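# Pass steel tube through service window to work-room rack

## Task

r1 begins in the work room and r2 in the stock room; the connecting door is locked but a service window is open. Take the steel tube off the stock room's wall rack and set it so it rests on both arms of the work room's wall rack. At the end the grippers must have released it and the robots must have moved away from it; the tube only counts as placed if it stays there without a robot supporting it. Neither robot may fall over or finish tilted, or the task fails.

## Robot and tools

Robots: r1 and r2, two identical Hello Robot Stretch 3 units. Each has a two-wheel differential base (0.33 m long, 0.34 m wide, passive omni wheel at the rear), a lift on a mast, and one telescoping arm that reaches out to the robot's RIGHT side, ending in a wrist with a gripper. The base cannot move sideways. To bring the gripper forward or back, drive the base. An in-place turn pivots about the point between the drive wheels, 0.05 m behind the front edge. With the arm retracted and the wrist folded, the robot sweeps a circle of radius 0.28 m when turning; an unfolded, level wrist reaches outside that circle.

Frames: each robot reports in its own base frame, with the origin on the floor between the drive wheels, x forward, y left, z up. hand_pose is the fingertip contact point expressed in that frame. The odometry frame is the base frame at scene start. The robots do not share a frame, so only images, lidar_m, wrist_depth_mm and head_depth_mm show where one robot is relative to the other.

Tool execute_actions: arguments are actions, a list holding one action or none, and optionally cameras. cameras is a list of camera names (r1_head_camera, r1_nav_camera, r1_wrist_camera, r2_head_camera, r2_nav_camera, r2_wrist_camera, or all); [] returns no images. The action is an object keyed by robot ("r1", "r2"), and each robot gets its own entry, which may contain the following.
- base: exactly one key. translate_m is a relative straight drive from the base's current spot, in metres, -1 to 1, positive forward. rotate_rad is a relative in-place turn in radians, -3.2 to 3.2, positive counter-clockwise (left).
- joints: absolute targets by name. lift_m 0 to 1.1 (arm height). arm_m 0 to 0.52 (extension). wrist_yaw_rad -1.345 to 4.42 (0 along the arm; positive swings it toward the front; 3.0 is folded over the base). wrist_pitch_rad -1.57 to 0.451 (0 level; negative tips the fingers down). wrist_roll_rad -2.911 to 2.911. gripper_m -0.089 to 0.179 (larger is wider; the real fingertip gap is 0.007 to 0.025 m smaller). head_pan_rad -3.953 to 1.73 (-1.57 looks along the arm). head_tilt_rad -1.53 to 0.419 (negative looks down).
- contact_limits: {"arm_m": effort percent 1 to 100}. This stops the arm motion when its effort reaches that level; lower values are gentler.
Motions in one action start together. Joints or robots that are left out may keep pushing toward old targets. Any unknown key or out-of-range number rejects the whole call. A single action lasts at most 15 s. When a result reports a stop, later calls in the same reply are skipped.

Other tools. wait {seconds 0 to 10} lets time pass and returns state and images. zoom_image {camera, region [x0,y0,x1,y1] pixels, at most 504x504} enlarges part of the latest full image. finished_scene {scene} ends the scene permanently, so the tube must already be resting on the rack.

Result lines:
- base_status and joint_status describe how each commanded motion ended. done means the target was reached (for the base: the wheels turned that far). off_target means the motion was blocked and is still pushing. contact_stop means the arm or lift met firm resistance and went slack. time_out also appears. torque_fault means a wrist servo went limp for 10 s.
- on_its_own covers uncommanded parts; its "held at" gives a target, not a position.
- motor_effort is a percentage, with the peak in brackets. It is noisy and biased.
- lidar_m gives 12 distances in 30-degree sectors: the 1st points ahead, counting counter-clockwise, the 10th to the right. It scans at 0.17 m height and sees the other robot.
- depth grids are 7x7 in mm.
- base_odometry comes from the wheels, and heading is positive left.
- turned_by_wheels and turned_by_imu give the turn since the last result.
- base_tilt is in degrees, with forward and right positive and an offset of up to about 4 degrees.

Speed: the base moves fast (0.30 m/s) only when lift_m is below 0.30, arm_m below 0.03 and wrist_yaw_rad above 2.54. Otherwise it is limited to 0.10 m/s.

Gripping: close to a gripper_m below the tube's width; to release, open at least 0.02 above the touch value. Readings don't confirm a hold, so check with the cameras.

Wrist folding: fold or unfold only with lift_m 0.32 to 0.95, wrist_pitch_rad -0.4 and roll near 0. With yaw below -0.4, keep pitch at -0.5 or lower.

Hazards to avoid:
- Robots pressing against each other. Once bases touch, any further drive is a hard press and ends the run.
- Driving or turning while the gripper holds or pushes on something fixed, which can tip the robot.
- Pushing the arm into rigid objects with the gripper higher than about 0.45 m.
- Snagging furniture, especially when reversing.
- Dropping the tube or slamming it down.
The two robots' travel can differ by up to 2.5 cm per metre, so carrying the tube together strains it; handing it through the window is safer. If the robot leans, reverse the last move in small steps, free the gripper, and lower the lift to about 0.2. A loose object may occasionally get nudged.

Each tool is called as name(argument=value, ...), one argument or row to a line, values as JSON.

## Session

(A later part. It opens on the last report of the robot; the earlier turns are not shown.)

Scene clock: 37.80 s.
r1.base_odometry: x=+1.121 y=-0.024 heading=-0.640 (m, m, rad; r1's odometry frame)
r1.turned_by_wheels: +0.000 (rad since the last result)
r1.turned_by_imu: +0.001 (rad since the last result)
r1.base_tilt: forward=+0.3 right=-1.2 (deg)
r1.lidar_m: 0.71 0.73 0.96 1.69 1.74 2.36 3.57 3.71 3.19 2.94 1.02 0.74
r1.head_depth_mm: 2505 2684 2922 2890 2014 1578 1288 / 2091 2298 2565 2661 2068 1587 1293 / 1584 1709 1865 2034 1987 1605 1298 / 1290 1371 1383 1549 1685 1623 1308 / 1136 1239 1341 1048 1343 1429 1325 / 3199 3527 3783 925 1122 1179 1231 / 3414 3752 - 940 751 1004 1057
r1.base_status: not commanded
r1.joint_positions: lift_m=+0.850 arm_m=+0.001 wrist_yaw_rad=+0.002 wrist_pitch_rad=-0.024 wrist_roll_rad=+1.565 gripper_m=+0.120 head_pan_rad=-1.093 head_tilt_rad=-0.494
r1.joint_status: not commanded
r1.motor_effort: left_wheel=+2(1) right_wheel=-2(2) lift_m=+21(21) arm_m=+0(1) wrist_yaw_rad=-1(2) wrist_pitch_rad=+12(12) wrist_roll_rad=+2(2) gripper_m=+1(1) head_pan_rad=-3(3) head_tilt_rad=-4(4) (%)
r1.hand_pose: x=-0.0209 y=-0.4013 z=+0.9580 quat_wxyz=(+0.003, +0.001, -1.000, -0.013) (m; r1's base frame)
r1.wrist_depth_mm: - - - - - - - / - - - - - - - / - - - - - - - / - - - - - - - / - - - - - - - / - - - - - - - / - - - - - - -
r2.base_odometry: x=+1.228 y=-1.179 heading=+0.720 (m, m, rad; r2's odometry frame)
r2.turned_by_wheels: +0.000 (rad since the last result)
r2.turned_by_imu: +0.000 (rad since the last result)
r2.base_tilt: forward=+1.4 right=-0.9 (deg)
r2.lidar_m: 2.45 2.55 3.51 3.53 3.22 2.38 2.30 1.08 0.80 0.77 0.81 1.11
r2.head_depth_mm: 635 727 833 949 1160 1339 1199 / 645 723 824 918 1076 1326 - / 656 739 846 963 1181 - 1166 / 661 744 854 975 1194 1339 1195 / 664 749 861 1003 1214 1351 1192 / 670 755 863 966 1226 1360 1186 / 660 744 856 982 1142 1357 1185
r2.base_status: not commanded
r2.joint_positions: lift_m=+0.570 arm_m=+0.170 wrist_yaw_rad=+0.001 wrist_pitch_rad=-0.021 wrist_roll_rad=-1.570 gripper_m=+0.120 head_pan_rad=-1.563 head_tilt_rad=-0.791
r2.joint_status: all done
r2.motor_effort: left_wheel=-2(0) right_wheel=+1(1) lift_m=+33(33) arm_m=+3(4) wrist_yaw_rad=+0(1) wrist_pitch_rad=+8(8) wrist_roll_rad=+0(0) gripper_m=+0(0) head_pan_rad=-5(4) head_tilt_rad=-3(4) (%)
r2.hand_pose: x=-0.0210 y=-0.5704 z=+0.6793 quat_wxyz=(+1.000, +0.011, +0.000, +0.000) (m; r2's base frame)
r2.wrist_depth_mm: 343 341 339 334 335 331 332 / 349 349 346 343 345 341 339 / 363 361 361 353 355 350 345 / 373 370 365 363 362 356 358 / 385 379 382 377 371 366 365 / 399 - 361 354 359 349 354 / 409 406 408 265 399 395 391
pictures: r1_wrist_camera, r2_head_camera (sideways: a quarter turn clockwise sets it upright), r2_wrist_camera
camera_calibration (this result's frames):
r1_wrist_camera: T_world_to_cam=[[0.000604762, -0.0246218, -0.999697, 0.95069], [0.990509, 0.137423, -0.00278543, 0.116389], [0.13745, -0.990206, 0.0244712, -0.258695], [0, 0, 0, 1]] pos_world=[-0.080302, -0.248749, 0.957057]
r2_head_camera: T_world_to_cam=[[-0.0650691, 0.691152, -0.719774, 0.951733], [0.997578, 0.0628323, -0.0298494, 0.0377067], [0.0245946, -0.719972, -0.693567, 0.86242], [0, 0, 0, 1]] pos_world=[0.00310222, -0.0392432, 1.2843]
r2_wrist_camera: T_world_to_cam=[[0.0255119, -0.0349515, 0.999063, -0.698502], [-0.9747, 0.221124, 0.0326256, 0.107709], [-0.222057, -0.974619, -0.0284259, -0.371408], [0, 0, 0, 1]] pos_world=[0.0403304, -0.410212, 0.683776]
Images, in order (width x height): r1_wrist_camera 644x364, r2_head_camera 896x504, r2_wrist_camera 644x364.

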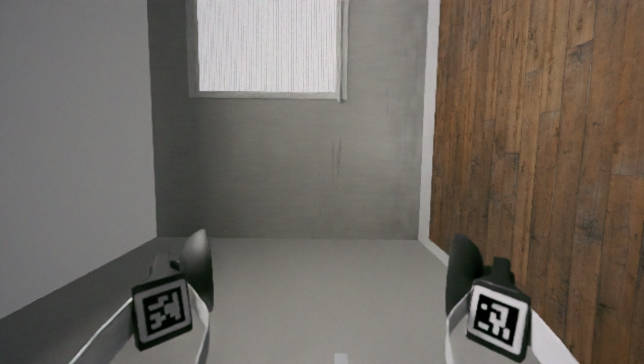

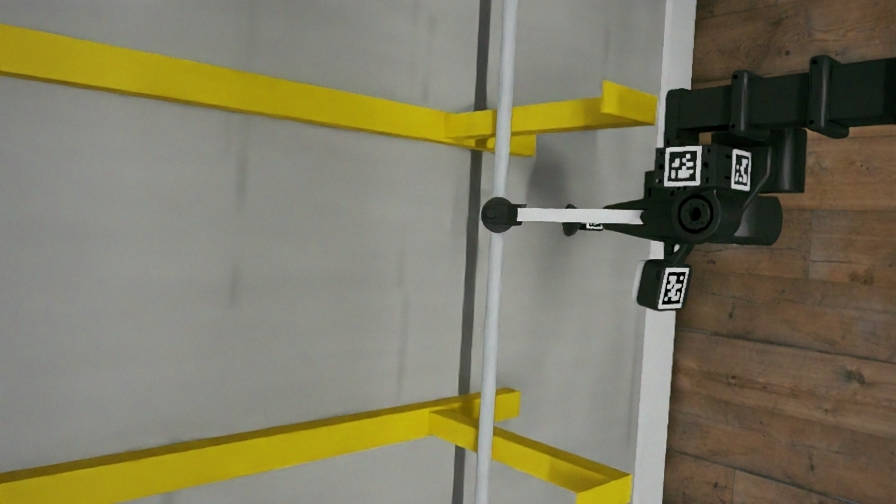

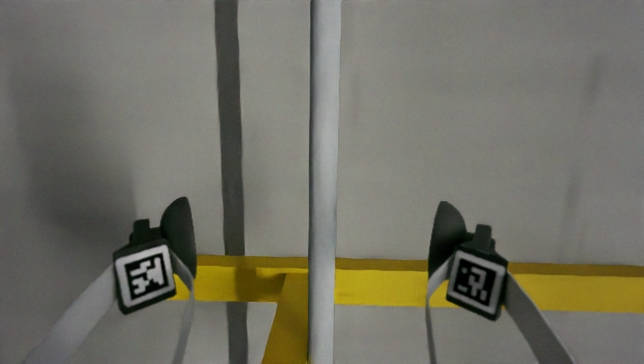

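execute_actions(
  actions=[
    {"r2":{"joints":{"arm_m":0.215,"lift_m":0.575,"gripper_m":0.06}}},
  ],
  cameras=["r2_head_camera","r2_wrist_camera"],
)

Scene clock: 40.47 s.
r1.base_odometry: x=+1.121 y=-0.024 heading=-0.640 (m, m, rad; r1's odometry frame)
r1.turned_by_wheels: +0.000 (rad since the last result)
r1.turned_by_imu: +0.001 (rad since the last result)
r1.base_tilt: forward=+0.2 right=-1.1 (deg)
r1.lidar_m: 0.71 0.73 0.96 1.69 1.75 2.36 3.57 3.71 3.20 2.93 1.02 0.73
r1.head_depth_mm: 2510 2742 2922 2902 2055 1584 1290 / 2103 2321 2634 2718 2075 1603 1305 / 1588 1714 1874 2044 2003 1604 1300 / 1295 1373 1388 1537 1702 1614 1320 / 1136 1248 1335 1046 1349 1430 1324 / 3182 3573 3789 924 1127 1174 1235 / 3474 3796 - 940 750 1005 1049
r1.base_status: not commanded
r1.joint_positions: lift_m=+0.850 arm_m=+0.001 wrist_yaw_rad=+0.002 wrist_pitch_rad=-0.024 wrist_roll_rad=+1.565 gripper_m=+0.120 head_pan_rad=-1.093 head_tilt_rad=-0.494
r1.joint_status: not commanded
r1.motor_effort: left_wheel=+2(1) right_wheel=-2(2) lift_m=+21(21) arm_m=+0(0) wrist_yaw_rad=-1(1) wrist_pitch_rad=+12(12) wrist_roll_rad=+2(2) gripper_m=+1(1) head_pan_rad=-3(3) head_tilt_rad=-4(3) (%)
r1.hand_pose: x=-0.0209 y=-0.4013 z=+0.9580 quat_wxyz=(+0.003, +0.001, -1.000, -0.013) (m; r1's base frame)
r1.wrist_depth_mm: - - - - - - - / - - - - - - - / - - - - - - - / - - - - - - - / - - - - - - - / - - - - - - - / - - - - - - -
r2.base_odometry: x=+1.228 y=-1.179 heading=+0.720 (m, m, rad; r2's odometry frame)
r2.turned_by_wheels: +0.000 (rad since the last result)
r2.turned_by_imu: +0.000 (rad since the last result)
r2.base_tilt: forward=+1.4 right=-0.9 (deg)
r2.lidar_m: 2.45 2.56 3.49 3.52 3.20 2.39 2.31 1.08 0.80 0.77 0.80 1.11
r2.head_depth_mm: 636 726 831 948 1154 1340 1194 / 646 722 822 920 1076 - - / 656 738 846 966 1151 1287 1191 / 659 744 853 976 1163 1339 1197 / 665 750 861 1003 1205 1359 1188 / 668 755 864 965 1227 1366 1185 / 659 742 858 978 1142 1367 1186
r2.base_status: not commanded
r2.joint_positions: lift_m=+0.575 arm_m=+0.215 wrist_yaw_rad=+0.001 wrist_pitch_rad=-0.021 wrist_roll_rad=-1.570 gripper_m=+0.060 head_pan_rad=-1.563 head_tilt_rad=-0.791
r2.joint_status: all done
r2.motor_effort: left_wheel=-1(1) right_wheel=+1(1) lift_m=+33(33) arm_m=+4(2) wrist_yaw_rad=-1(1) wrist_pitch_rad=+8(8) wrist_roll_rad=+0(0) gripper_m=-1(79) head_pan_rad=-4(5) head_tilt_rad=-3(4) (%)
r2.hand_pose: x=-0.0210 y=-0.6154 z=+0.6843 quat_wxyz=(+1.000, +0.011, +0.000, +0.000) (m; r2's base frame)
r2.wrist_depth_mm: 299 299 297 291 296 293 289 / 313 307 305 298 301 298 297 / 318 317 313 309 311 306 306 / 328 325 323 317 315 315 315 / 336 332 327 325 326 326 326 / 351 336 318 312 - 323 328 / 358 357 356 253 351 343 312
pictures: r2_head_camera (sideways: a quarter turn clockwise sets it upright), r2_wrist_camera
camera_calibration (this result's frames):
r2_head_camera: T_world_to_cam=[[-0.0650692, 0.691152, -0.719774, 0.951733], [0.997578, 0.0628324, -0.0298494, 0.0377067], [0.0245946, -0.719972, -0.693567, 0.86242], [0, 0, 0, 1]] pos_world=[0.00310222, -0.0392432, 1.2843]
r2_wrist_camera: T_world_to_cam=[[0.0255118, -0.0349505, 0.999063, -0.705068], [-0.974699, 0.221126, 0.0326254, 0.117497], [-0.22206, -0.974619, -0.0284248, -0.415123], [0, 0, 0, 1]] pos_world=[0.0403302, -0.455211, 0.688775]
Images, in order (width x height): r2_head_camera 896x504, r2_wrist_camera 644x364.

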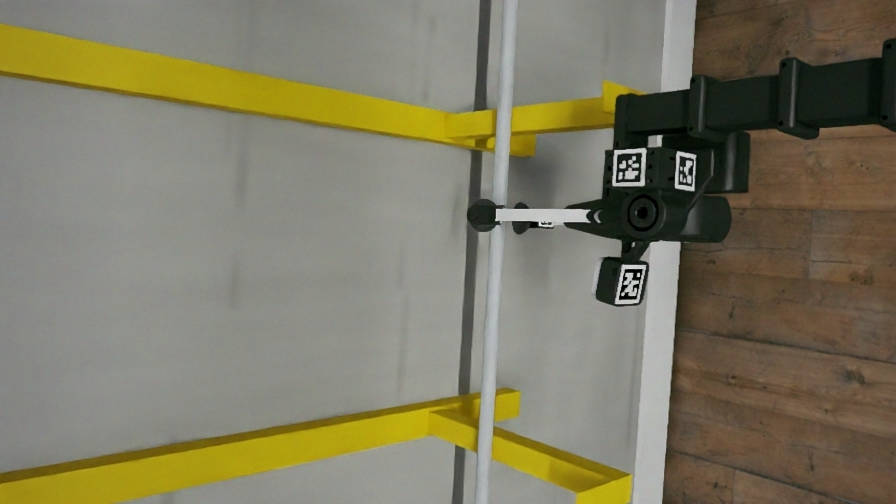

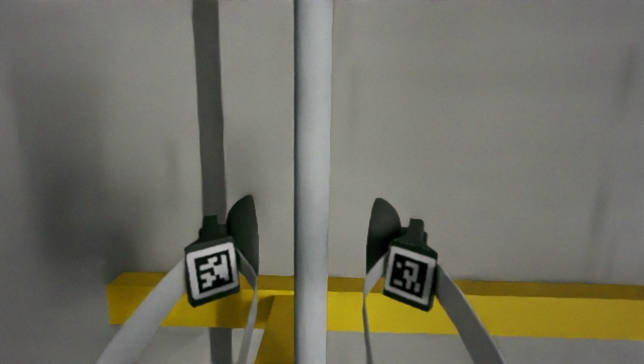

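execute_actions(
  actions=[
    {"r2":{"joints":{"arm_m":0.235,"lift_m":0.57}}},
  ],
  cameras=[],
)

execute_actions(
  actions=[
    {"r2":{"joints":{"gripper_m":-0.04}}},
  ],
  cameras=["r2_wrist_camera"],
)

execute_actions(
  actions=[
    {"r2":{"joints":{"lift_m":0.63}}},
  ],
  cameras=["r2_nav_camera","r2_wrist_camera"],
)

Scene clock: 41.70 s.
r1.base_odometry: x=+1.121 y=-0.024 heading=-0.640 (m, m, rad; r1's odometry frame)
r1.turned_by_wheels: +0.000 (rad since the last result)
r1.turned_by_imu: +0.000 (rad since the last result)
r1.base_tilt: forward=+0.3 right=-1.3 (deg)
r1.lidar_m: 0.71 0.73 0.96 1.69 1.74 2.36 3.58 3.71 3.17 2.94 1.02 0.74
r1.head_depth_mm: 2518 2719 2968 2887 2046 1592 1293 / 2112 2298 2621 2676 2070 1588 1303 / 1605 1720 1871 2062 1994 1608 1301 / 1284 1363 1383 1556 1672 1615 1321 / 1148 1246 1329 1041 1352 1437 1333 / 3264 3570 3888 921 1124 1181 1244 / 3360 3783 - 938 751 1008 1049
r1.base_status: not commanded
r1.joint_positions: lift_m=+0.850 arm_m=+0.001 wrist_yaw_rad=+0.002 wrist_pitch_rad=-0.024 wrist_roll_rad=+1.565 gripper_m=+0.120 head_pan_rad=-1.093 head_tilt_rad=-0.494
r1.joint_status: not commanded
r1.motor_effort: left_wheel=+2(1) right_wheel=-2(2) lift_m=+21(21) arm_m=+1(0) wrist_yaw_rad=-1(1) wrist_pitch_rad=+12(12) wrist_roll_rad=+2(2) gripper_m=+1(1) head_pan_rad=-3(3) head_tilt_rad=-4(3) (%)
r1.hand_pose: x=-0.0209 y=-0.4013 z=+0.9580 quat_wxyz=(+0.003, +0.001, -1.000, -0.013) (m; r1's base frame)
r1.wrist_depth_mm: - - - - - - - / - - - - - - - / - - - - - - - / - - - - - - - / - - - - - - - / - - - - - - - / - - - - - - -
r2.base_odometry: x=+1.228 y=-1.179 heading=+0.720 (m, m, rad; r2's odometry frame)
r2.turned_by_wheels: +0.000 (rad since the last result)
r2.turned_by_imu: +0.000 (rad since the last result)
r2.base_tilt: forward=+1.3 right=-0.9 (deg)
r2.lidar_m: 2.45 2.56 3.50 3.52 3.21 2.38 2.31 1.08 0.80 0.77 0.80 1.12
r2.head_depth_mm: 636 726 832 946 1153 1336 1197 / 645 721 822 920 1074 - - / 658 739 846 961 1127 1314 1192 / 660 745 853 978 1165 1346 1190 / 664 751 861 1001 1208 1360 1188 / 669 756 863 963 1226 1361 1190 / 660 744 858 977 1143 1364 1182
r2.base_status: not commanded
r2.joint_positions: lift_m=+0.570 arm_m=+0.235 wrist_yaw_rad=+0.001 wrist_pitch_rad=-0.021 wrist_roll_rad=-1.570 gripper_m=+0.060 head_pan_rad=-1.563 head_tilt_rad=-0.791
r2.joint_status: all done
r2.motor_effort: left_wheel=-1(2) right_wheel=+1(1) lift_m=+25(26) arm_m=+4(5) wrist_yaw_rad=+0(1) wrist_pitch_rad=+8(8) wrist_roll_rad=+0(0) gripper_m=+0(1) head_pan_rad=-4(4) head_tilt_rad=-4(4) (%)
r2.hand_pose: x=-0.0210 y=-0.6354 z=+0.6796 quat_wxyz=(+1.000, +0.011, +0.000, +0.000) (m; r2's base frame)
r2.wrist_depth_mm: 282 279 279 274 272 273 272 / 291 287 285 279 281 279 277 / 297 294 294 289 288 289 284 / 307 306 303 297 298 296 295 / 315 317 309 307 304 303 303 / 327 320 300 292 - 313 309 / 338 333 299 242 293 293 292
pictures: none
No camera images: the call's "cameras" was empty. Leave "cameras" out to get every camera's image.

Scene clock: 43.20 s.
r1.base_odometry: x=+1.121 y=-0.024 heading=-0.640 (m, m, rad; r1's odometry frame)
r1.turned_by_wheels: +0.000 (rad since the last result)
r1.turned_by_imu: +0.000 (rad since the last result)
r1.base_tilt: forward=+0.3 right=-1.2 (deg)
r1.lidar_m: 0.71 0.73 0.96 1.69 1.75 2.36 3.58 3.69 3.20 2.93 1.02 0.74
r1.head_depth_mm: 2546 2710 2891 2833 2050 1585 1289 / 2096 2304 2582 2653 2041 1597 1302 / 1591 1733 1866 2045 1996 1623 1313 / 1293 1375 1384 1538 1689 1616 1327 / 1143 1243 1336 1045 1338 1436 1321 / 3272 3525 3753 926 1123 1185 1234 / 3431 3788 - 940 751 998 1051
r1.base_status: not commanded
r1.joint_positions: lift_m=+0.850 arm_m=+0.001 wrist_yaw_rad=+0.002 wrist_pitch_rad=-0.024 wrist_roll_rad=+1.565 gripper_m=+0.120 head_pan_rad=-1.093 head_tilt_rad=-0.494
r1.joint_status: not commanded
r1.motor_effort: left_wheel=+1(2) right_wheel=-2(2) lift_m=+21(21) arm_m=+0(1) wrist_yaw_rad=-2(1) wrist_pitch_rad=+12(12) wrist_roll_rad=+2(2) gripper_m=+1(1) head_pan_rad=-3(3) head_tilt_rad=-4(2) (%)
r1.hand_pose: x=-0.0209 y=-0.4013 z=+0.9580 quat_wxyz=(+0.003, +0.001, -1.000, -0.013) (m; r1's base frame)
r1.wrist_depth_mm: - - - - - - - / - - - - - - - / - - - - - - - / - - - - - - - / - - - - - - - / - - - - - - - / - - - - - - -
r2.base_odometry: x=+1.228 y=-1.179 heading=+0.720 (m, m, rad; r2's odometry frame)
r2.turned_by_wheels: +0.000 (rad since the last result)
r2.turned_by_imu: +0.000 (rad since the last result)
r2.base_tilt: forward=+1.3 right=-0.9 (deg)
r2.lidar_m: 2.45 2.55 3.51 3.52 3.22 2.38 2.30 1.08 0.80 0.77 0.81 1.11
r2.head_depth_mm: 633 726 834 966 1159 1331 1190 / 643 724 821 919 1077 - - / 655 741 846 965 1133 1313 1193 / 661 745 853 974 1163 1340 1189 / 664 749 859 1004 1210 1354 1194 / 669 755 862 966 1231 1361 1187 / 659 744 858 982 1142 1359 1185
r2.base_status: not commanded
r2.joint_positions: lift_m=+0.570 arm_m=+0.235 wrist_yaw_rad=+0.001 wrist_pitch_rad=-0.013 wrist_roll_rad=-1.570 gripper_m=-0.039 head_pan_rad=-1.563 head_tilt_rad=-0.791
r2.joint_status: all done
r2.motor_effort: left_wheel=+0(1) right_wheel=+1(1) lift_m=+25(25) arm_m=+2(4) wrist_yaw_rad=+0(1) wrist_pitch_rad=+5(8) wrist_roll_rad=+0(0) gripper_m=-19(96) head_pan_rad=-5(5) head_tilt_rad=-4(3) (%)
r2.hand_pose: x=-0.0210 y=-0.6357 z=+0.6814 quat_wxyz=(+1.000, +0.007, +0.000, +0.000) (m; r2's base frame)
r2.wrist_depth_mm: 282 281 277 131 276 275 271 / 288 285 285 135 283 283 281 / 296 295 295 140 293 289 287 / 303 304 300 144 299 298 292 / 314 313 308 144 306 305 305 / 322 314 305 152 312 310 312 / 335 300 298 269 298 295 292
pictures: r2_wrist_camera
camera_calibration (this result's frames):
r2_wrist_camera: T_world_to_cam=[[0.0255418, -0.027735, 0.999289, -0.698504], [-0.974698, 0.22136, 0.031057, 0.123292], [-0.222064, -0.974798, -0.0213793, -0.43989], [0, 0, 0, 1]] pos_world=[0.04033, -0.475469, 0.684774]
Images, in order (width x height): r2_wrist_camera 644x364.

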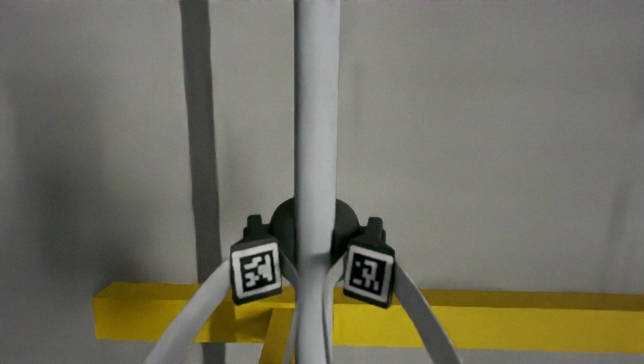

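Scene clock: 44.57 s.
r1.base_odometry: x=+1.121 y=-0.024 heading=-0.640 (m, m, rad; r1's odometry frame)
r1.turned_by_wheels: +0.000 (rad since the last result)
r1.turned_by_imu: +0.000 (rad since the last result)
r1.base_tilt: forward=+0.3 right=-1.3 (deg)
r1.lidar_m: 0.71 0.73 0.96 1.69 1.74 2.36 3.58 3.70 3.18 2.94 1.02 0.74
r1.head_depth_mm: 2532 2677 2900 2881 2059 1596 1290 / 2099 2315 2583 2639 2068 1585 1295 / 1586 1721 1877 2037 2001 1608 1310 / 1284 1368 1376 1552 1676 1610 1318 / 1142 1251 1339 1046 1352 1426 1325 / 3212 3585 3823 924 1120 1176 1235 / 3434 3788 - 940 750 1002 1052
r1.base_status: not commanded
r1.joint_positions: lift_m=+0.850 arm_m=+0.001 wrist_yaw_rad=+0.002 wrist_pitch_rad=-0.024 wrist_roll_rad=+1.565 gripper_m=+0.120 head_pan_rad=-1.093 head_tilt_rad=-0.494
r1.joint_status: not commanded
r1.motor_effort: left_wheel=+1(1) right_wheel=-1(1) lift_m=+21(21) arm_m=+0(0) wrist_yaw_rad=-1(1) wrist_pitch_rad=+12(12) wrist_roll_rad=+2(2) gripper_m=+1(1) head_pan_rad=-3(3) head_tilt_rad=-3(3) (%)
r1.hand_pose: x=-0.0209 y=-0.4013 z=+0.9580 quat_wxyz=(+0.003, +0.001, -1.000, -0.013) (m; r1's base frame)
r1.wrist_depth_mm: - - - - - - - / - - - - - - - / - - - - - - - / - - - - - - - / - - - - - - - / - - - - - - - / - - - - - - -
r2.base_odometry: x=+1.228 y=-1.179 heading=+0.720 (m, m, rad; r2's odometry frame)
r2.turned_by_wheels: +0.000 (rad since the last result)
r2.turned_by_imu: +0.000 (rad since the last result)
r2.base_tilt: forward=+1.3 right=-0.9 (deg)
r2.lidar_m: 2.45 2.56 3.50 3.52 3.23 2.38 2.30 1.08 0.80 0.77 0.81 1.12
r2.head_depth_mm: 633 724 831 966 1162 1333 1211 / 646 723 823 918 1105 - 1191 / 655 740 844 963 - 1344 1190 / 661 744 854 972 1149 1358 1191 / 664 749 859 987 1213 1360 1195 / 667 755 865 968 1224 1360 1187 / 657 744 858 979 1140 1365 1188
r2.base_status: not commanded
r2.joint_positions: lift_m=+0.630 arm_m=+0.235 wrist_yaw_rad=+0.001 wrist_pitch_rad=-0.084 wrist_roll_rad=-1.570 gripper_m=-0.039 head_pan_rad=-1.563 head_tilt_rad=-0.791
r2.joint_status: all done
r2.motor_effort: left_wheel=-1(0) right_wheel=+1(1) lift_m=+38(41) arm_m=+3(2) wrist_yaw_rad=+0(1) wrist_pitch_rad=+32(34) wrist_roll_rad=+0(0) gripper_m=-24(25) head_pan_rad=-4(4) head_tilt_rad=-3(4) (%)
r2.hand_pose: x=-0.0210 y=-0.6332 z=+0.7229 quat_wxyz=(+0.999, +0.042, +0.000, +0.000) (m; r2's base frame)
r2.wrist_depth_mm: 299 294 287 275 272 266 261 / 309 302 297 282 281 272 266 / 320 310 303 289 287 281 274 / 329 319 311 299 296 289 283 / 338 330 316 143 304 296 291 / 352 317 302 149 306 305 294 / 359 353 285 295 293 284 278
pictures: r2_nav_camera (sideways: a quarter turn counterclockwise sets it upright), r2_wrist_camera
camera_calibration (this result's frames):
r2_nav_camera: T_world_to_cam=[[0.0615251, -0.755066, 0.652755, -0.810907], [-0.997503, -0.023786, 0.0665049, -0.0246597], [-0.0346892, -0.655217, -0.754644, 0.936545], [0, 0, 0, 1]] pos_world=[0.057781, 0.000765021, 1.23772]
r2_wrist_camera: T_world_to_cam=[[0.0255904, -0.0980994, 0.994848, -0.78123], [-0.974696, 0.218617, 0.0466294, 0.108439], [-0.222065, -0.970867, -0.0900226, -0.384387], [0, 0, 0, 1]] pos_world=[0.0403286, -0.473534, 0.737544]
Images, in order (width x height): r2_nav_camera 672x504, r2_wrist_camera 644x364.

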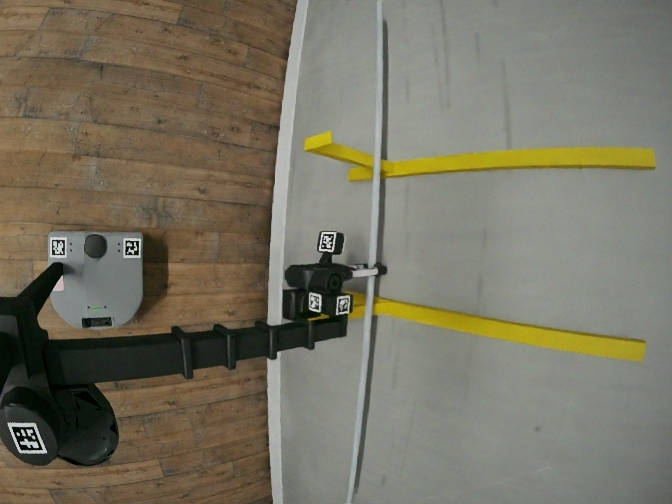

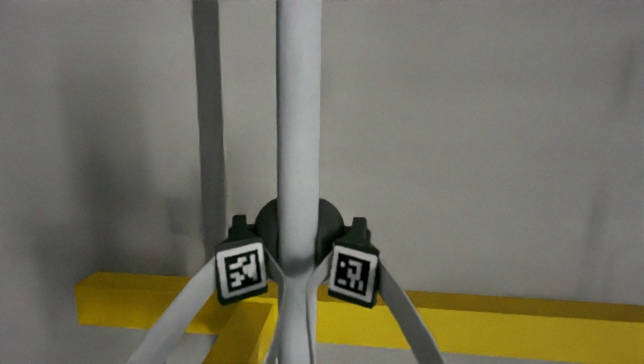

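execute_actions(
  actions=[
    {"r2":{"joints":{"lift_m":0.95}}},
  ],
  cameras=[],
)

execute_actions(
  actions=[
    {"r2":{"joints":{"arm_m":0.0}}},
  ],
  cameras=[],
)

execute_actions(
  actions=[
    {"r2":{"base":{"rotate_rad":-0.7},"joints":{"wrist_yaw_rad":0.4}}},
  ],
  cameras=[],
)

execute_actions(
  actions=[
    {"r2":{"base":{"translate_m":-0.5}}},
  ],
  cameras=["r2_nav_camera","r2_wrist_camera"],
)

execute_actions(
  actions=[
    {"r2":{"base":{"rotate_rad":2.26},"joints":{"wrist_yaw_rad":0,"head_pan_rad":-0.3,"head_tilt_rad":-0.3}}},
  ],
  cameras=[],
)

execute_actions(
  actions=[
    {"r2":{"base":{"translate_m":1}}},
  ],
  cameras=[],
)

execute_actions(
  actions=[
    {"r2":{"base":{"translate_m":1}}},
  ],
  cameras=["r2_nav_camera","r2_wrist_camera","r2_head_camera","r1_nav_camera"],
)

Scene clock: 48.77 s.
r1.base_odometry: x=+1.121 y=-0.024 heading=-0.640 (m, m, rad; r1's odometry frame)
r1.turned_by_wheels: +0.000 (rad since the last result)
r1.turned_by_imu: +0.001 (rad since the last result)
r1.base_tilt: forward=+0.3 right=-1.2 (deg)
r1.lidar_m: 0.71 0.73 0.96 1.69 1.74 2.37 3.58 3.71 3.17 2.95 1.02 0.74
r1.head_depth_mm: 2516 2731 2912 2852 2055 1573 1289 / 2087 2323 2624 2656 2064 1600 1299 / 1596 1726 1846 2053 2012 1608 1302 / 1289 1371 1385 1543 1685 1606 1319 / 1148 1252 1338 1044 1341 1443 1325 / 3189 3541 3908 924 1117 1172 1233 / 3460 3778 - 940 750 1008 1055
r1.base_status: not commanded
r1.joint_positions: lift_m=+0.850 arm_m=+0.001 wrist_yaw_rad=+0.002 wrist_pitch_rad=-0.024 wrist_roll_rad=+1.565 gripper_m=+0.120 head_pan_rad=-1.093 head_tilt_rad=-0.494
r1.joint_status: not commanded
r1.motor_effort: left_wheel=+2(1) right_wheel=-2(2) lift_m=+21(21) arm_m=+0(0) wrist_yaw_rad=-1(1) wrist_pitch_rad=+12(12) wrist_roll_rad=+2(2) gripper_m=+1(1) head_pan_rad=-3(2) head_tilt_rad=-3(4) (%)
r1.hand_pose: x=-0.0209 y=-0.4013 z=+0.9580 quat_wxyz=(+0.003, +0.001, -1.000, -0.013) (m; r1's base frame)
r1.wrist_depth_mm: - - - - - - - / - - - - - - - / - - - - - - - / - - - - - - - / - - - - - - - / - - - - - - - / - - - - - - -
r2.base_odometry: x=+1.228 y=-1.179 heading=+0.720 (m, m, rad; r2's odometry frame)
r2.turned_by_wheels: +0.000 (rad since the last result)
r2.turned_by_imu: +0.000 (rad since the last result)
r2.base_tilt: forward=+1.4 right=-0.9 (deg)
r2.lidar_m: 2.45 2.55 3.51 3.53 3.23 2.38 2.30 1.08 0.80 0.77 0.80 1.11
r2.head_depth_mm: 633 701 - 970 1159 1333 1191 / 644 - - 932 1071 1339 1193 / 654 713 - 990 1182 1337 1191 / 661 729 880 998 1200 1362 1189 / 663 726 878 1006 1203 1365 1192 / 667 742 864 988 1224 1360 1188 / 659 730 858 1001 1140 1361 1183
r2.base_status: not commanded
r2.joint_positions: lift_m=+0.950 arm_m=+0.235 wrist_yaw_rad=+0.001 wrist_pitch_rad=-0.084 wrist_roll_rad=-1.570 gripper_m=-0.039 head_pan_rad=-1.563 head_tilt_rad=-0.791
r2.joint_status: all done
r2.motor_effort: left_wheel=-1(0) right_wheel=+1(1) lift_m=+38(40) arm_m=+3(3) wrist_yaw_rad=-1(0) wrist_pitch_rad=+32(32) wrist_roll_rad=+0(0) gripper_m=-24(24) head_pan_rad=-4(5) head_tilt_rad=-3(3) (%)
r2.hand_pose: x=-0.0210 y=-0.6332 z=+1.0429 quat_wxyz=(+0.999, +0.042, +0.000, +0.000) (m; r2's base frame)
r2.wrist_depth_mm: 300 290 284 276 272 264 263 / 310 303 295 282 279 271 269 / 319 312 302 288 287 279 274 / 330 321 313 300 297 290 283 / 340 331 323 143 305 296 290 / 322 312 302 148 307 300 296 / 363 354 342 297 294 283 278
pictures: none
No camera images: the call's "cameras" was empty. Leave "cameras" out to get every camera's image.

Scene clock: 51.73 s.
r1.base_odometry: x=+1.121 y=-0.024 heading=-0.640 (m, m, rad; r1's odometry frame)
r1.turned_by_wheels: +0.000 (rad since the last result)
r1.turned_by_imu: +0.001 (rad since the last result)
r1.base_tilt: forward=+0.3 right=-1.2 (deg)
r1.lidar_m: 0.71 0.73 0.96 1.68 1.74 2.36 3.56 3.71 3.18 2.94 1.02 0.74
r1.head_depth_mm: 2502 2679 2935 2856 2035 1584 1297 / 2078 2327 2607 2674 2054 1592 1297 / 1581 1722 1874 2055 2002 1616 1306 / 1277 1359 1386 1533 1692 1616 1308 / 1143 1242 1335 1054 1343 1437 1320 / 3210 3550 3788 926 1122 1186 1230 / 3466 3785 - 936 748 1005 1047
r1.base_status: not commanded
r1.joint_positions: lift_m=+0.850 arm_m=+0.001 wrist_yaw_rad=+0.002 wrist_pitch_rad=-0.024 wrist_roll_rad=+1.565 gripper_m=+0.120 head_pan_rad=-1.093 head_tilt_rad=-0.494
r1.joint_status: not commanded
r1.motor_effort: left_wheel=+1(1) right_wheel=-2(2) lift_m=+21(21) arm_m=+0(1) wrist_yaw_rad=-1(1) wrist_pitch_rad=+12(12) wrist_roll_rad=+2(2) gripper_m=+1(1) head_pan_rad=-3(2) head_tilt_rad=-2(4) (%)
r1.hand_pose: x=-0.0209 y=-0.4013 z=+0.9580 quat_wxyz=(+0.003, +0.001, -1.000, -0.013) (m; r1's base frame)
r1.wrist_depth_mm: - - - - - - - / - - - - - - - / - - - - - - - / - - - - - - - / - - - - - - - / - - - - - - - / - - - - - - -
r2.base_odometry: x=+1.228 y=-1.179 heading=+0.720 (m, m, rad; r2's odometry frame)
r2.turned_by_wheels: +0.000 (rad since the last result)
r2.turned_by_imu: +0.000 (rad since the last result)
r2.base_tilt: forward=+1.3 right=-0.9 (deg)
r2.lidar_m: 2.45 2.55 3.51 3.52 3.22 2.38 2.30 1.08 0.80 0.77 0.81 1.12
r2.head_depth_mm: 634 725 832 925 - - - / 645 723 805 931 - - 1153 / 657 740 815 940 - - 1146 / 660 745 834 995 1135 1362 1169 / 665 750 842 994 - 1355 1191 / 669 755 845 985 1270 1363 1186 / 659 745 822 997 1142 1359 1181
r2.base_status: not commanded
r2.joint_positions: lift_m=+0.950 arm_m=+0.000 wrist_yaw_rad=+0.000 wrist_pitch_rad=-0.084 wrist_roll_rad=-1.570 gripper_m=-0.039 head_pan_rad=-1.563 head_tilt_rad=-0.791
r2.joint_status: all done
r2.motor_effort: left_wheel=-1(0) right_wheel=+1(1) lift_m=+38(38) arm_m=-3(3) wrist_yaw_rad=+0(1) wrist_pitch_rad=+31(32) wrist_roll_rad=+0(0) gripper_m=-25(25) head_pan_rad=-3(4) head_tilt_rad=-3(4) (%)
r2.hand_pose: x=-0.0211 y=-0.3985 z=+1.0429 quat_wxyz=(+0.999, +0.042, +0.000, +0.000) (m; r2's base frame)
r2.wrist_depth_mm: 529 516 507 488 480 482 466 / 545 538 521 494 504 484 476 / 566 552 536 510 503 499 482 / 585 556 556 526 531 510 506 / 528 574 544 144 509 505 514 / 614 603 589 148 549 539 526 / 627 617 603 583 569 565 546
pictures: none
No camera images: the call's "cameras" was empty. Leave "cameras" out to get every camera's image.

Scene clock: 53.83 s.
r1.base_odometry: x=+1.121 y=-0.024 heading=-0.640 (m, m, rad; r1's odometry frame)
r1.turned_by_wheels: +0.000 (rad since the last result)
r1.turned_by_imu: +0.001 (rad since the last result)
r1.base_tilt: forward=+0.3 right=-1.2 (deg)
r1.lidar_m: 0.71 0.73 0.96 1.69 1.74 2.36 3.58 3.72 3.18 2.94 1.02 0.74
r1.head_depth_mm: 2517 2715 2903 2884 2054 1586 1292 / 2089 2322 2559 2667 2052 1598 1302 / 1602 1716 1865 2035 2016 1617 1301 / 1284 1369 1386 1542 1676 1603 1314 / 1138 1237 1333 1050 1348 1439 1330 / 3189 3625 3811 926 1120 1186 1233 / 3381 3755 - 940 754 1005 1051
r1.base_status: not commanded
r1.joint_positions: lift_m=+0.850 arm_m=+0.001 wrist_yaw_rad=+0.002 wrist_pitch_rad=-0.024 wrist_roll_rad=+1.565 gripper_m=+0.120 head_pan_rad=-1.093 head_tilt_rad=-0.494
r1.joint_status: not commanded
r1.motor_effort: left_wheel=+2(1) right_wheel=-2(2) lift_m=+21(21) arm_m=+0(0) wrist_yaw_rad=-1(2) wrist_pitch_rad=+12(12) wrist_roll_rad=+2(2) gripper_m=+1(1) head_pan_rad=-3(2) head_tilt_rad=-2(4) (%)
r1.hand_pose: x=-0.0209 y=-0.4013 z=+0.9580 quat_wxyz=(+0.003, +0.001, -1.000, -0.013) (m; r1's base frame)
r1.wrist_depth_mm: - - - - - - - / - - - - - - - / - - - - - - - / - - - - - - - / - - - - - - - / - - - - - - - / - - - - - - -
r2.base_odometry: x=+1.228 y=-1.179 heading=+0.020 (m, m, rad; r2's odometry frame)
r2.turned_by_wheels: -0.700 (rad since the last result)
r2.turned_by_imu: -0.697 (rad since the last result)
r2.base_tilt: forward=+1.4 right=-1.0 (deg)
r2.lidar_m: 0.96 1.90 2.47 2.99 3.51 3.56 2.53 2.31 1.33 0.85 0.77 0.78
r2.head_depth_mm: 1044 1224 1473 1726 - - 1156 / 962 1110 1264 1596 - - 1173 / 890 1018 1133 1398 - - 1148 / 829 941 1046 1233 - 1323 1187 / 774 871 967 1126 1274 1368 1188 / 729 808 908 1039 1146 1343 1187 / 685 758 849 920 1065 1283 1183
r2.base_status: done
r2.joint_positions: lift_m=+0.950 arm_m=+0.000 wrist_yaw_rad=+0.398 wrist_pitch_rad=-0.084 wrist_roll_rad=-1.572 gripper_m=-0.039 head_pan_rad=-1.563 head_tilt_rad=-0.791
r2.joint_status: all done
r2.motor_effort: left_wheel=+2(8) right_wheel=-2(8) lift_m=+38(38) arm_m=-2(3) wrist_yaw_rad=+2(6) wrist_pitch_rad=+32(31) wrist_roll_rad=+0(1) gripper_m=-25(24) head_pan_rad=-4(4) head_tilt_rad=-4(5) (%)
r2.hand_pose: x=+0.0769 y=-0.3787 z=+1.0429 quat_wxyz=(+0.979, +0.041, +0.009, +0.197) (m; r2's base frame)
r2.wrist_depth_mm: 521 512 509 111 486 470 472 / 591 575 564 523 535 526 507 / 635 627 599 559 573 561 551 / 702 680 652 609 619 601 587 / 754 728 722 141 659 651 629 / 852 809 790 156 719 715 692 / 955 919 866 817 816 787 748
pictures: none
No camera images: the call's "cameras" was empty. Leave "cameras" out to get every camera's image.

Scene clock: 59.97 s.
r1.base_odometry: x=+1.121 y=-0.024 heading=-0.640 (m, m, rad; r1's odometry frame)
r1.turned_by_wheels: +0.000 (rad since the last result)
r1.turned_by_imu: +0.002 (rad since the last result)
r1.base_tilt: forward=+0.3 right=-1.3 (deg)
r1.lidar_m: 0.71 0.73 0.96 1.69 1.75 2.35 3.58 3.70 3.17 2.94 1.02 0.74
r1.head_depth_mm: 2514 2702 2900 2882 2049 1578 1294 / 2086 2320 2606 2659 2042 1602 1296 / 1588 1719 1861 2029 1972 1612 1310 / 1285 1359 1389 1556 1677 1614 1315 / 1144 1251 1342 1037 1338 1434 1326 / 3196 3532 3822 929 1123 1181 1227 / 3443 3840 - 939 750 1003 1052
r1.base_status: not commanded
r1.joint_positions: lift_m=+0.850 arm_m=+0.001 wrist_yaw_rad=+0.002 wrist_pitch_rad=-0.024 wrist_roll_rad=+1.565 gripper_m=+0.120 head_pan_rad=-1.093 head_tilt_rad=-0.494
r1.joint_status: not commanded
r1.motor_effort: left_wheel=+2(1) right_wheel=-2(2) lift_m=+21(21) arm_m=-1(0) wrist_yaw_rad=-1(1) wrist_pitch_rad=+12(12) wrist_roll_rad=+2(2) gripper_m=+1(1) head_pan_rad=-3(3) head_tilt_rad=-3(3) (%)
r1.hand_pose: x=-0.0209 y=-0.4013 z=+0.9580 quat_wxyz=(+0.003, +0.001, -1.000, -0.013) (m; r1's base frame)
r1.wrist_depth_mm: - - - - - - - / - - - - - - - / - - - - - - - / - - - - - - - / - - - - - - - / - - - - - - - / - - - - - - -
r2.base_odometry: x=+0.728 y=-1.189 heading=+0.020 (m, m, rad; r2's odometry frame)
r2.turned_by_wheels: +0.000 (rad since the last result)
r2.turned_by_imu: -0.003 (rad since the last result)
r2.base_tilt: forward=+1.4 right=-1.0 (deg)
r2.lidar_m: 1.34 2.66 2.85 3.46 3.21 3.23 2.12 1.92 1.88 1.20 1.09 1.10
r2.head_depth_mm: 1508 1760 2122 2090 - - 1148 / 1379 1594 1849 1951 - - 1170 / 1279 1460 1647 1885 - - 1150 / 1188 1344 1488 1779 - 1318 1188 / 1106 1248 1387 1620 1673 1363 1184 / 1042 1155 1296 1496 1624 1333 1187 / 982 1081 1213 1321 1510 1332 1184
r2.base_status: done
r2.joint_positions: lift_m=+0.950 arm_m=+0.000 wrist_yaw_rad=+0.400 wrist_pitch_rad=-0.084 wrist_roll_rad=-1.572 gripper_m=-0.039 head_pan_rad=-1.563 head_tilt_rad=-0.791
r2.joint_status: not commanded
r2.motor_effort: left_wheel=+2(3) right_wheel=-2(6) lift_m=+38(38) arm_m=-2(2) wrist_yaw_rad=+0(1) wrist_pitch_rad=+32(31) wrist_roll_rad=+1(2) gripper_m=-24(24) head_pan_rad=-4(4) head_tilt_rad=-4(4) (%)
r2.hand_pose: x=+0.0774 y=-0.3784 z=+1.0429 quat_wxyz=(+0.979, +0.041, +0.009, +0.198) (m; r2's base frame)
r2.wrist_depth_mm: 840 829 806 776 793 770 744 / 903 889 859 821 820 799 805 / - 958 922 886 898 880 853 / - - - 936 958 920 908 / - - - 140 - - - / - - - 159 - - - / - - - - - - -
pictures: r2_nav_camera (sideways: a quarter turn counterclockwise sets it upright), r2_wrist_camera
camera_calibration (this result's frames):
r2_nav_camera: T_world_to_cam=[[0.0614956, -0.755075, 0.652748, -0.810898], [-0.997503, -0.0237476, 0.0665048, -0.0246595], [-0.0347149, -0.655209, -0.75465, 0.936553], [0, 0, 0, 1]] pos_world=[0.0577811, 0.000763589, 1.23772]
r2_wrist_camera: T_world_to_cam=[[0.06315, -0.0799602, 0.994796, -1.07307], [-0.982956, -0.177425, 0.0481373, -0.0170538], [0.172652, -0.980881, -0.0898018, -0.121022], [0, 0, 0, 1]] pos_world=[0.0718958, -0.207537, 1.05744]
Images, in order (width x height): r2_nav_camera 672x504, r2_wrist_camera 644x364.

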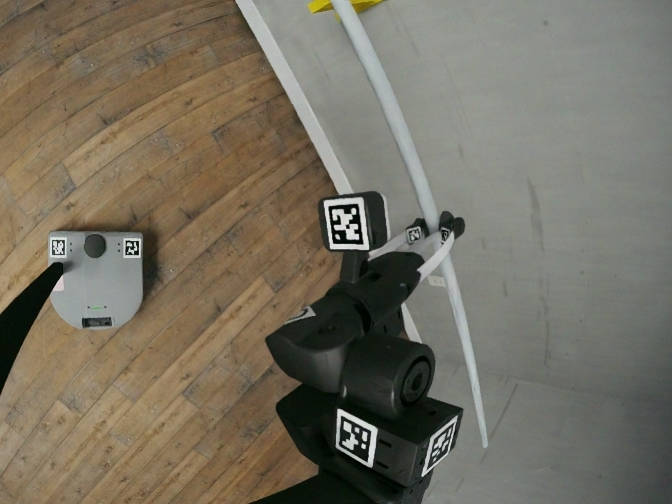

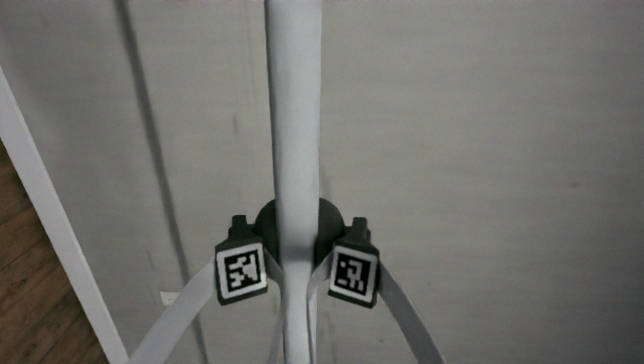

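Scene clock: 64.50 s.
r1.base_odometry: x=+1.121 y=-0.024 heading=-0.640 (m, m, rad; r1's odometry frame)
r1.turned_by_wheels: +0.000 (rad since the last result)
r1.turned_by_imu: +0.001 (rad since the last result)
r1.base_tilt: forward=+0.3 right=-1.2 (deg)
r1.lidar_m: 0.71 0.73 0.96 1.68 1.74 2.36 3.58 3.69 3.20 2.93 1.02 0.74
r1.head_depth_mm: 2519 2723 2951 2886 2038 1583 1284 / 2103 2341 2581 2667 2054 1584 1299 / 1607 1705 1865 2034 2014 1606 1312 / 1283 1373 1374 1543 1680 1616 1319 / 1142 1245 1333 1048 1348 1434 1325 / 3226 3538 3839 926 1122 1188 1227 / 3412 3764 - 940 750 1003 1055
r1.base_status: not commanded
r1.joint_positions: lift_m=+0.850 arm_m=+0.001 wrist_yaw_rad=+0.002 wrist_pitch_rad=-0.024 wrist_roll_rad=+1.565 gripper_m=+0.120 head_pan_rad=-1.093 head_tilt_rad=-0.494
r1.joint_status: not commanded
r1.motor_effort: left_wheel=+1(2) right_wheel=-2(2) lift_m=+21(21) arm_m=+0(1) wrist_yaw_rad=-1(1) wrist_pitch_rad=+12(12) wrist_roll_rad=+2(2) gripper_m=+1(1) head_pan_rad=-3(3) head_tilt_rad=-3(3) (%)
r1.hand_pose: x=-0.0209 y=-0.4013 z=+0.9580 quat_wxyz=(+0.003, +0.001, -1.000, -0.013) (m; r1's base frame)
r1.wrist_depth_mm: - - - - - - - / - - - - - - - / - - - - - - - / - - - - - - - / - - - - - - - / - - - - - - - / - - - - - - -
r2.base_odometry: x=+0.728 y=-1.189 heading=+2.280 (m, m, rad; r2's odometry frame)
r2.turned_by_wheels: +2.260 (rad since the last result)
r2.turned_by_imu: +2.252 (rad since the last result)
r2.base_tilt: forward=+1.4 right=-1.0 (deg)
r2.lidar_m: 3.21 2.72 1.99 1.92 1.55 1.13 1.09 1.13 1.55 2.84 2.95 3.35
r2.head_depth_mm: 3284 3426 3605 3804 3162 2023 1675 / 3184 3328 3502 3719 3142 2098 1675 / 3101 3248 3410 3534 2940 2170 1664 / 3008 3163 3347 3445 2883 2163 1666 / 2940 - - 3376 3035 2158 1653 / 2825 - - 3298 3023 2140 1644 / 2774 2890 3045 3184 2990 2112 1634
r2.base_status: done
r2.joint_positions: lift_m=+0.950 arm_m=+0.000 wrist_yaw_rad=+0.005 wrist_pitch_rad=-0.084 wrist_roll_rad=-1.572 gripper_m=-0.039 head_pan_rad=-0.307 head_tilt_rad=-0.310
r2.joint_status: all done
r2.motor_effort: left_wheel=+0(4) right_wheel=+0(7) lift_m=+38(38) arm_m=-2(3) wrist_yaw_rad=-3(4) wrist_pitch_rad=+32(32) wrist_roll_rad=+1(0) gripper_m=-24(24) head_pan_rad=+4(56) head_tilt_rad=+5(30) (%)
r2.hand_pose: x=-0.0200 y=-0.3985 z=+1.0429 quat_wxyz=(+0.999, +0.042, +0.001, +0.002) (m; r2's base frame)
r2.wrist_depth_mm: - - - 110 - - - / - - - - - - - / - - - - - - - / - - - - - - - / - - - 141 - - - / - - - 156 - - - / - - - - - - -
pictures: none
No camera images: the call's "cameras" was empty. Leave "cameras" out to get every camera's image.

Scene clock: 75.80 s.
r1.base_odometry: x=+1.121 y=-0.024 heading=-0.640 (m, m, rad; r1's odometry frame)
r1.turned_by_wheels: +0.000 (rad since the last result)
r1.turned_by_imu: +0.003 (rad since the last result)
r1.base_tilt: forward=+0.3 right=-1.3 (deg)
r1.lidar_m: 0.71 0.73 0.96 1.69 1.74 2.37 3.57 3.72 3.18 2.94 1.02 0.74
r1.head_depth_mm: 2533 2691 2916 2866 2047 1578 1291 / 2094 2308 2636 2664 2068 1578 1290 / 1585 1734 1875 2047 2006 1600 1304 / 1288 1363 1401 1545 1691 1621 1305 / 1143 1242 1343 1047 1342 1435 1330 / 3246 3497 3840 926 1123 1181 1231 / 3396 3739 - 942 751 1004 1054
r1.base_status: not commanded
r1.joint_positions: lift_m=+0.850 arm_m=+0.001 wrist_yaw_rad=+0.002 wrist_pitch_rad=-0.024 wrist_roll_rad=+1.565 gripper_m=+0.120 head_pan_rad=-1.093 head_tilt_rad=-0.494
r1.joint_status: not commanded
r1.motor_effort: left_wheel=+1(2) right_wheel=-2(2) lift_m=+21(21) arm_m=+0(1) wrist_yaw_rad=-1(2) wrist_pitch_rad=+12(12) wrist_roll_rad=+2(2) gripper_m=+1(1) head_pan_rad=-3(3) head_tilt_rad=-3(3) (%)
r1.hand_pose: x=-0.0209 y=-0.4013 z=+0.9580 quat_wxyz=(+0.003, +0.001, -1.000, -0.013) (m; r1's base frame)
r1.wrist_depth_mm: - - - - - - - / - - - - - - - / - - - - - - - / - - - - - - - / - - - - - - - / - - - - - - - / - - - - - - -
r2.base_odometry: x=+0.076 y=-0.430 heading=+2.280 (m, m, rad; r2's odometry frame)
r2.turned_by_wheels: +0.000 (rad since the last result)
r2.turned_by_imu: +0.007 (rad since the last result)
r2.base_tilt: forward=+1.2 right=-0.9 (deg)
r2.lidar_m: 2.22 2.31 1.98 1.91 1.99 2.16 2.09 2.17 2.94 2.84 2.93 2.30
r2.head_depth_mm: 2242 2353 2464 2591 2748 2043 1686 / 2159 2266 2390 2521 2650 2177 1677 / 1934 2273 2400 2440 2571 2178 1667 / 1896 - - 2356 2502 2164 1662 / 1839 - - 2291 2422 2148 1652 / 1787 - - 2236 2342 2122 1645 / 1760 2008 2092 2177 2289 2117 1637
r2.base_status: done
r2.joint_positions: lift_m=+0.950 arm_m=+0.000 wrist_yaw_rad=+0.001 wrist_pitch_rad=-0.084 wrist_roll_rad=-1.572 gripper_m=-0.039 head_pan_rad=-0.307 head_tilt_rad=-0.310
r2.joint_status: not commanded
r2.motor_effort: left_wheel=-1(4) right_wheel=+1(5) lift_m=+38(38) arm_m=-2(3) wrist_yaw_rad=+0(3) wrist_pitch_rad=+32(32) wrist_roll_rad=+1(1) gripper_m=-25(24) head_pan_rad=+4(4) head_tilt_rad=+5(5) (%)
r2.hand_pose: x=-0.0211 y=-0.3985 z=+1.0429 quat_wxyz=(+0.999, +0.042, +0.001, +0.000) (m; r2's base frame)
r2.wrist_depth_mm: - - - 116 - - - / - - - - - - - / - - - - - - - / - - - - - - - / - - - 143 - - - / - - - 154 - - - / - - - - - - -
pictures: none
No camera images: the call's "cameras" was empty. Leave "cameras" out to get every camera's image.

Scene clock: 87.10 s.
r1.base_odometry: x=+1.121 y=-0.024 heading=-0.640 (m, m, rad; r1's odometry frame)
r1.turned_by_wheels: +0.000 (rad since the last result)
r1.turned_by_imu: +0.003 (rad since the last result)
r1.base_tilt: forward=+0.3 right=-1.2 (deg)
r1.lidar_m: 0.71 0.73 0.96 1.68 1.74 2.36 3.59 3.71 3.20 2.94 1.02 0.74
r1.head_depth_mm: 2521 2709 2911 2877 2034 1580 1294 / 2088 2318 2606 2658 2082 1591 1297 / 1587 1730 1855 2053 2000 1612 1299 / 1290 1361 1382 1548 1679 1609 1317 / 1150 1239 1337 1049 1342 1438 1323 / 3206 3523 3886 927 1119 1180 1231 / 3414 3844 - 941 749 1001 1055
r1.base_status: not commanded
r1.joint_positions: lift_m=+0.850 arm_m=+0.001 wrist_yaw_rad=+0.002 wrist_pitch_rad=-0.024 wrist_roll_rad=+1.565 gripper_m=+0.120 head_pan_rad=-1.093 head_tilt_rad=-0.494
r1.joint_status: not commanded
r1.motor_effort: left_wheel=+2(1) right_wheel=-2(2) lift_m=+21(21) arm_m=+0(0) wrist_yaw_rad=-2(1) wrist_pitch_rad=+12(12) wrist_roll_rad=+2(2) gripper_m=+0(1) head_pan_rad=-3(3) head_tilt_rad=-3(3) (%)
r1.hand_pose: x=-0.0209 y=-0.4013 z=+0.9580 quat_wxyz=(+0.003, +0.001, -1.000, -0.013) (m; r1's base frame)
r1.wrist_depth_mm: - - - - - - - / - - - - - - - / - - - - - - - / - - - - - - - / - - - - - - - / - - - - - - - / - - - - - - -
r2.base_odometry: x=-0.575 y=+0.329 heading=+2.280 (m, m, rad; r2's odometry frame)
r2.turned_by_wheels: +0.000 (rad since the last result)
r2.turned_by_imu: +0.007 (rad since the last result)
r2.base_tilt: forward=+1.3 right=-0.9 (deg)
r2.lidar_m: 1.22 1.27 1.76 1.90 1.98 2.75 3.08 3.20 2.95 2.83 1.71 1.26
r2.head_depth_mm: 1212 - 2359 1503 1471 1560 1625 / 1228 - - 1641 1408 1514 1581 / 1246 - - 1617 1377 1462 1544 / 3260 - - 1576 1336 1417 1500 / 3140 - - 1566 1301 1364 1449 / 3705 - - - 1266 1328 1406 / 1024 1076 1117 1171 1229 1296 1354
r2.base_status: done
r2.joint_positions: lift_m=+0.950 arm_m=+0.000 wrist_yaw_rad=+0.000 wrist_pitch_rad=-0.084 wrist_roll_rad=-1.572 gripper_m=-0.039 head_pan_rad=-0.307 head_tilt_rad=-0.310
r2.joint_status: not commanded
r2.motor_effort: left_wheel=-1(2) right_wheel=+1(6) lift_m=+38(38) arm_m=-2(3) wrist_yaw_rad=+0(0) wrist_pitch_rad=+32(32) wrist_roll_rad=+1(1) gripper_m=-25(25) head_pan_rad=+4(5) head_tilt_rad=+4(4) (%)
r2.hand_pose: x=-0.0212 y=-0.3985 z=+1.0429 quat_wxyz=(+0.999, +0.042, +0.001, +0.000) (m; r2's base frame)
r2.wrist_depth_mm: - - - 116 - - - / - - - - - - - / - - - - - - - / - - - - - - - / - - - 142 - - - / - - - 154 - - - / - - - - - - -
pictures: r1_nav_camera (sideways: a quarter turn counterclockwise sets it upright), r2_head_camera (sideways: a quarter turn clockwise sets it upright), r2_nav_camera (sideways: a quarter turn counterclockwise sets it upright), r2_wrist_camera
camera_calibration (this result's frames):
r1_nav_camera: T_world_to_cam=[[0.236957, -0.418145, 0.87693, -1.09744], [-0.866392, -0.499348, -0.00399321, 0.0596192], [0.439563, -0.758819, -0.480601, 0.581387], [0, 0, 0, 1]] pos_world=[0.0561444, 0.0120486, 1.24203]
r2_head_camera: T_world_to_cam=[[-0.285454, 0.0278462, -0.957988, 1.26374], [0.268158, 0.961974, -0.0519418, 0.0709441], [0.920113, -0.271719, -0.282067, 0.32154], [0, 0, 0, 1]] pos_world=[0.0458624, -0.016068, 1.30503]
r2_nav_camera: T_world_to_cam=[[0.367768, -0.0581763, 0.928096, -1.17174], [-0.317201, -0.946031, 0.0663939, -0.0287074], [0.874145, -0.318811, -0.366374, 0.425873], [0, 0, 0, 1]] pos_world=[0.0495479, 0.0404474, 1.24542]
r2_wrist_camera: T_world_to_cam=[[0.0270281, -0.0982407, 0.994796, -1.0765], [-0.974453, 0.219372, 0.0481395, 0.0407308], [-0.22296, -0.970683, -0.0898017, -0.128009], [0, 0, 0, 1]] pos_world=[0.0402451, -0.238947, 1.05744]
Images, in order (width x height): r1_nav_camera 672x504, r2_head_camera 896x504, r2_nav_camera 672x504, r2_wrist_camera 644x364.

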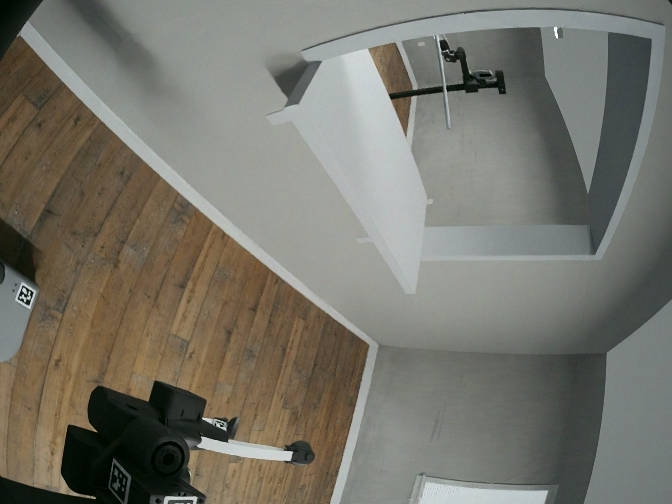

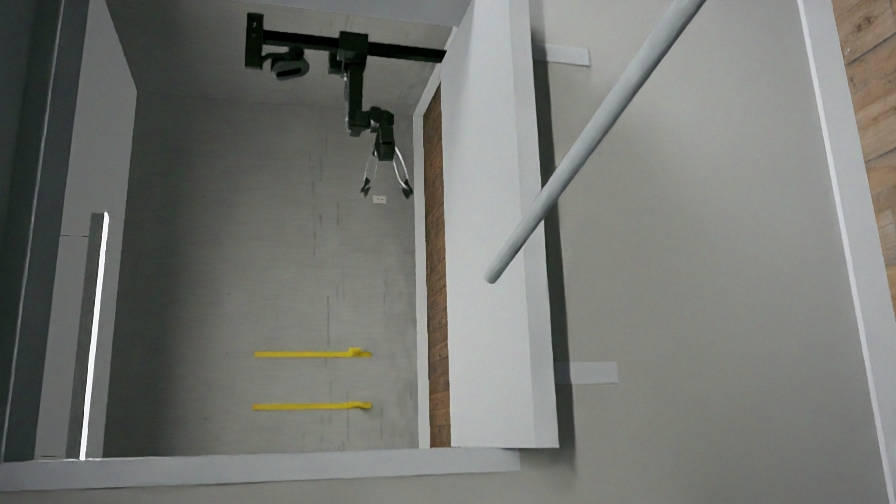

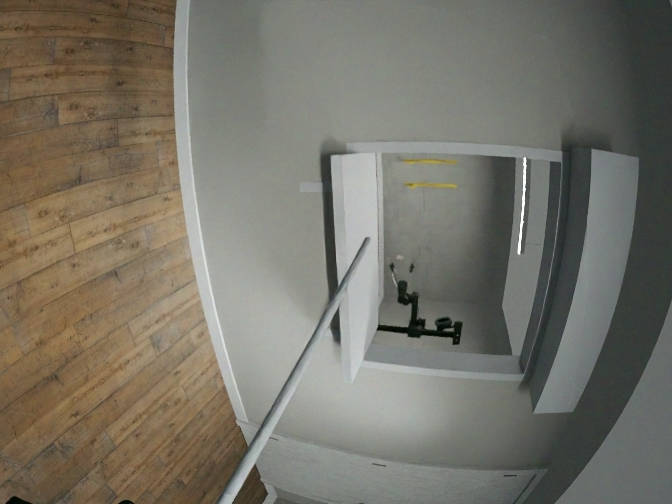

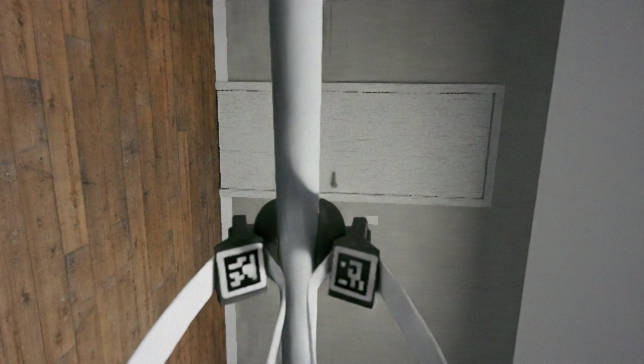

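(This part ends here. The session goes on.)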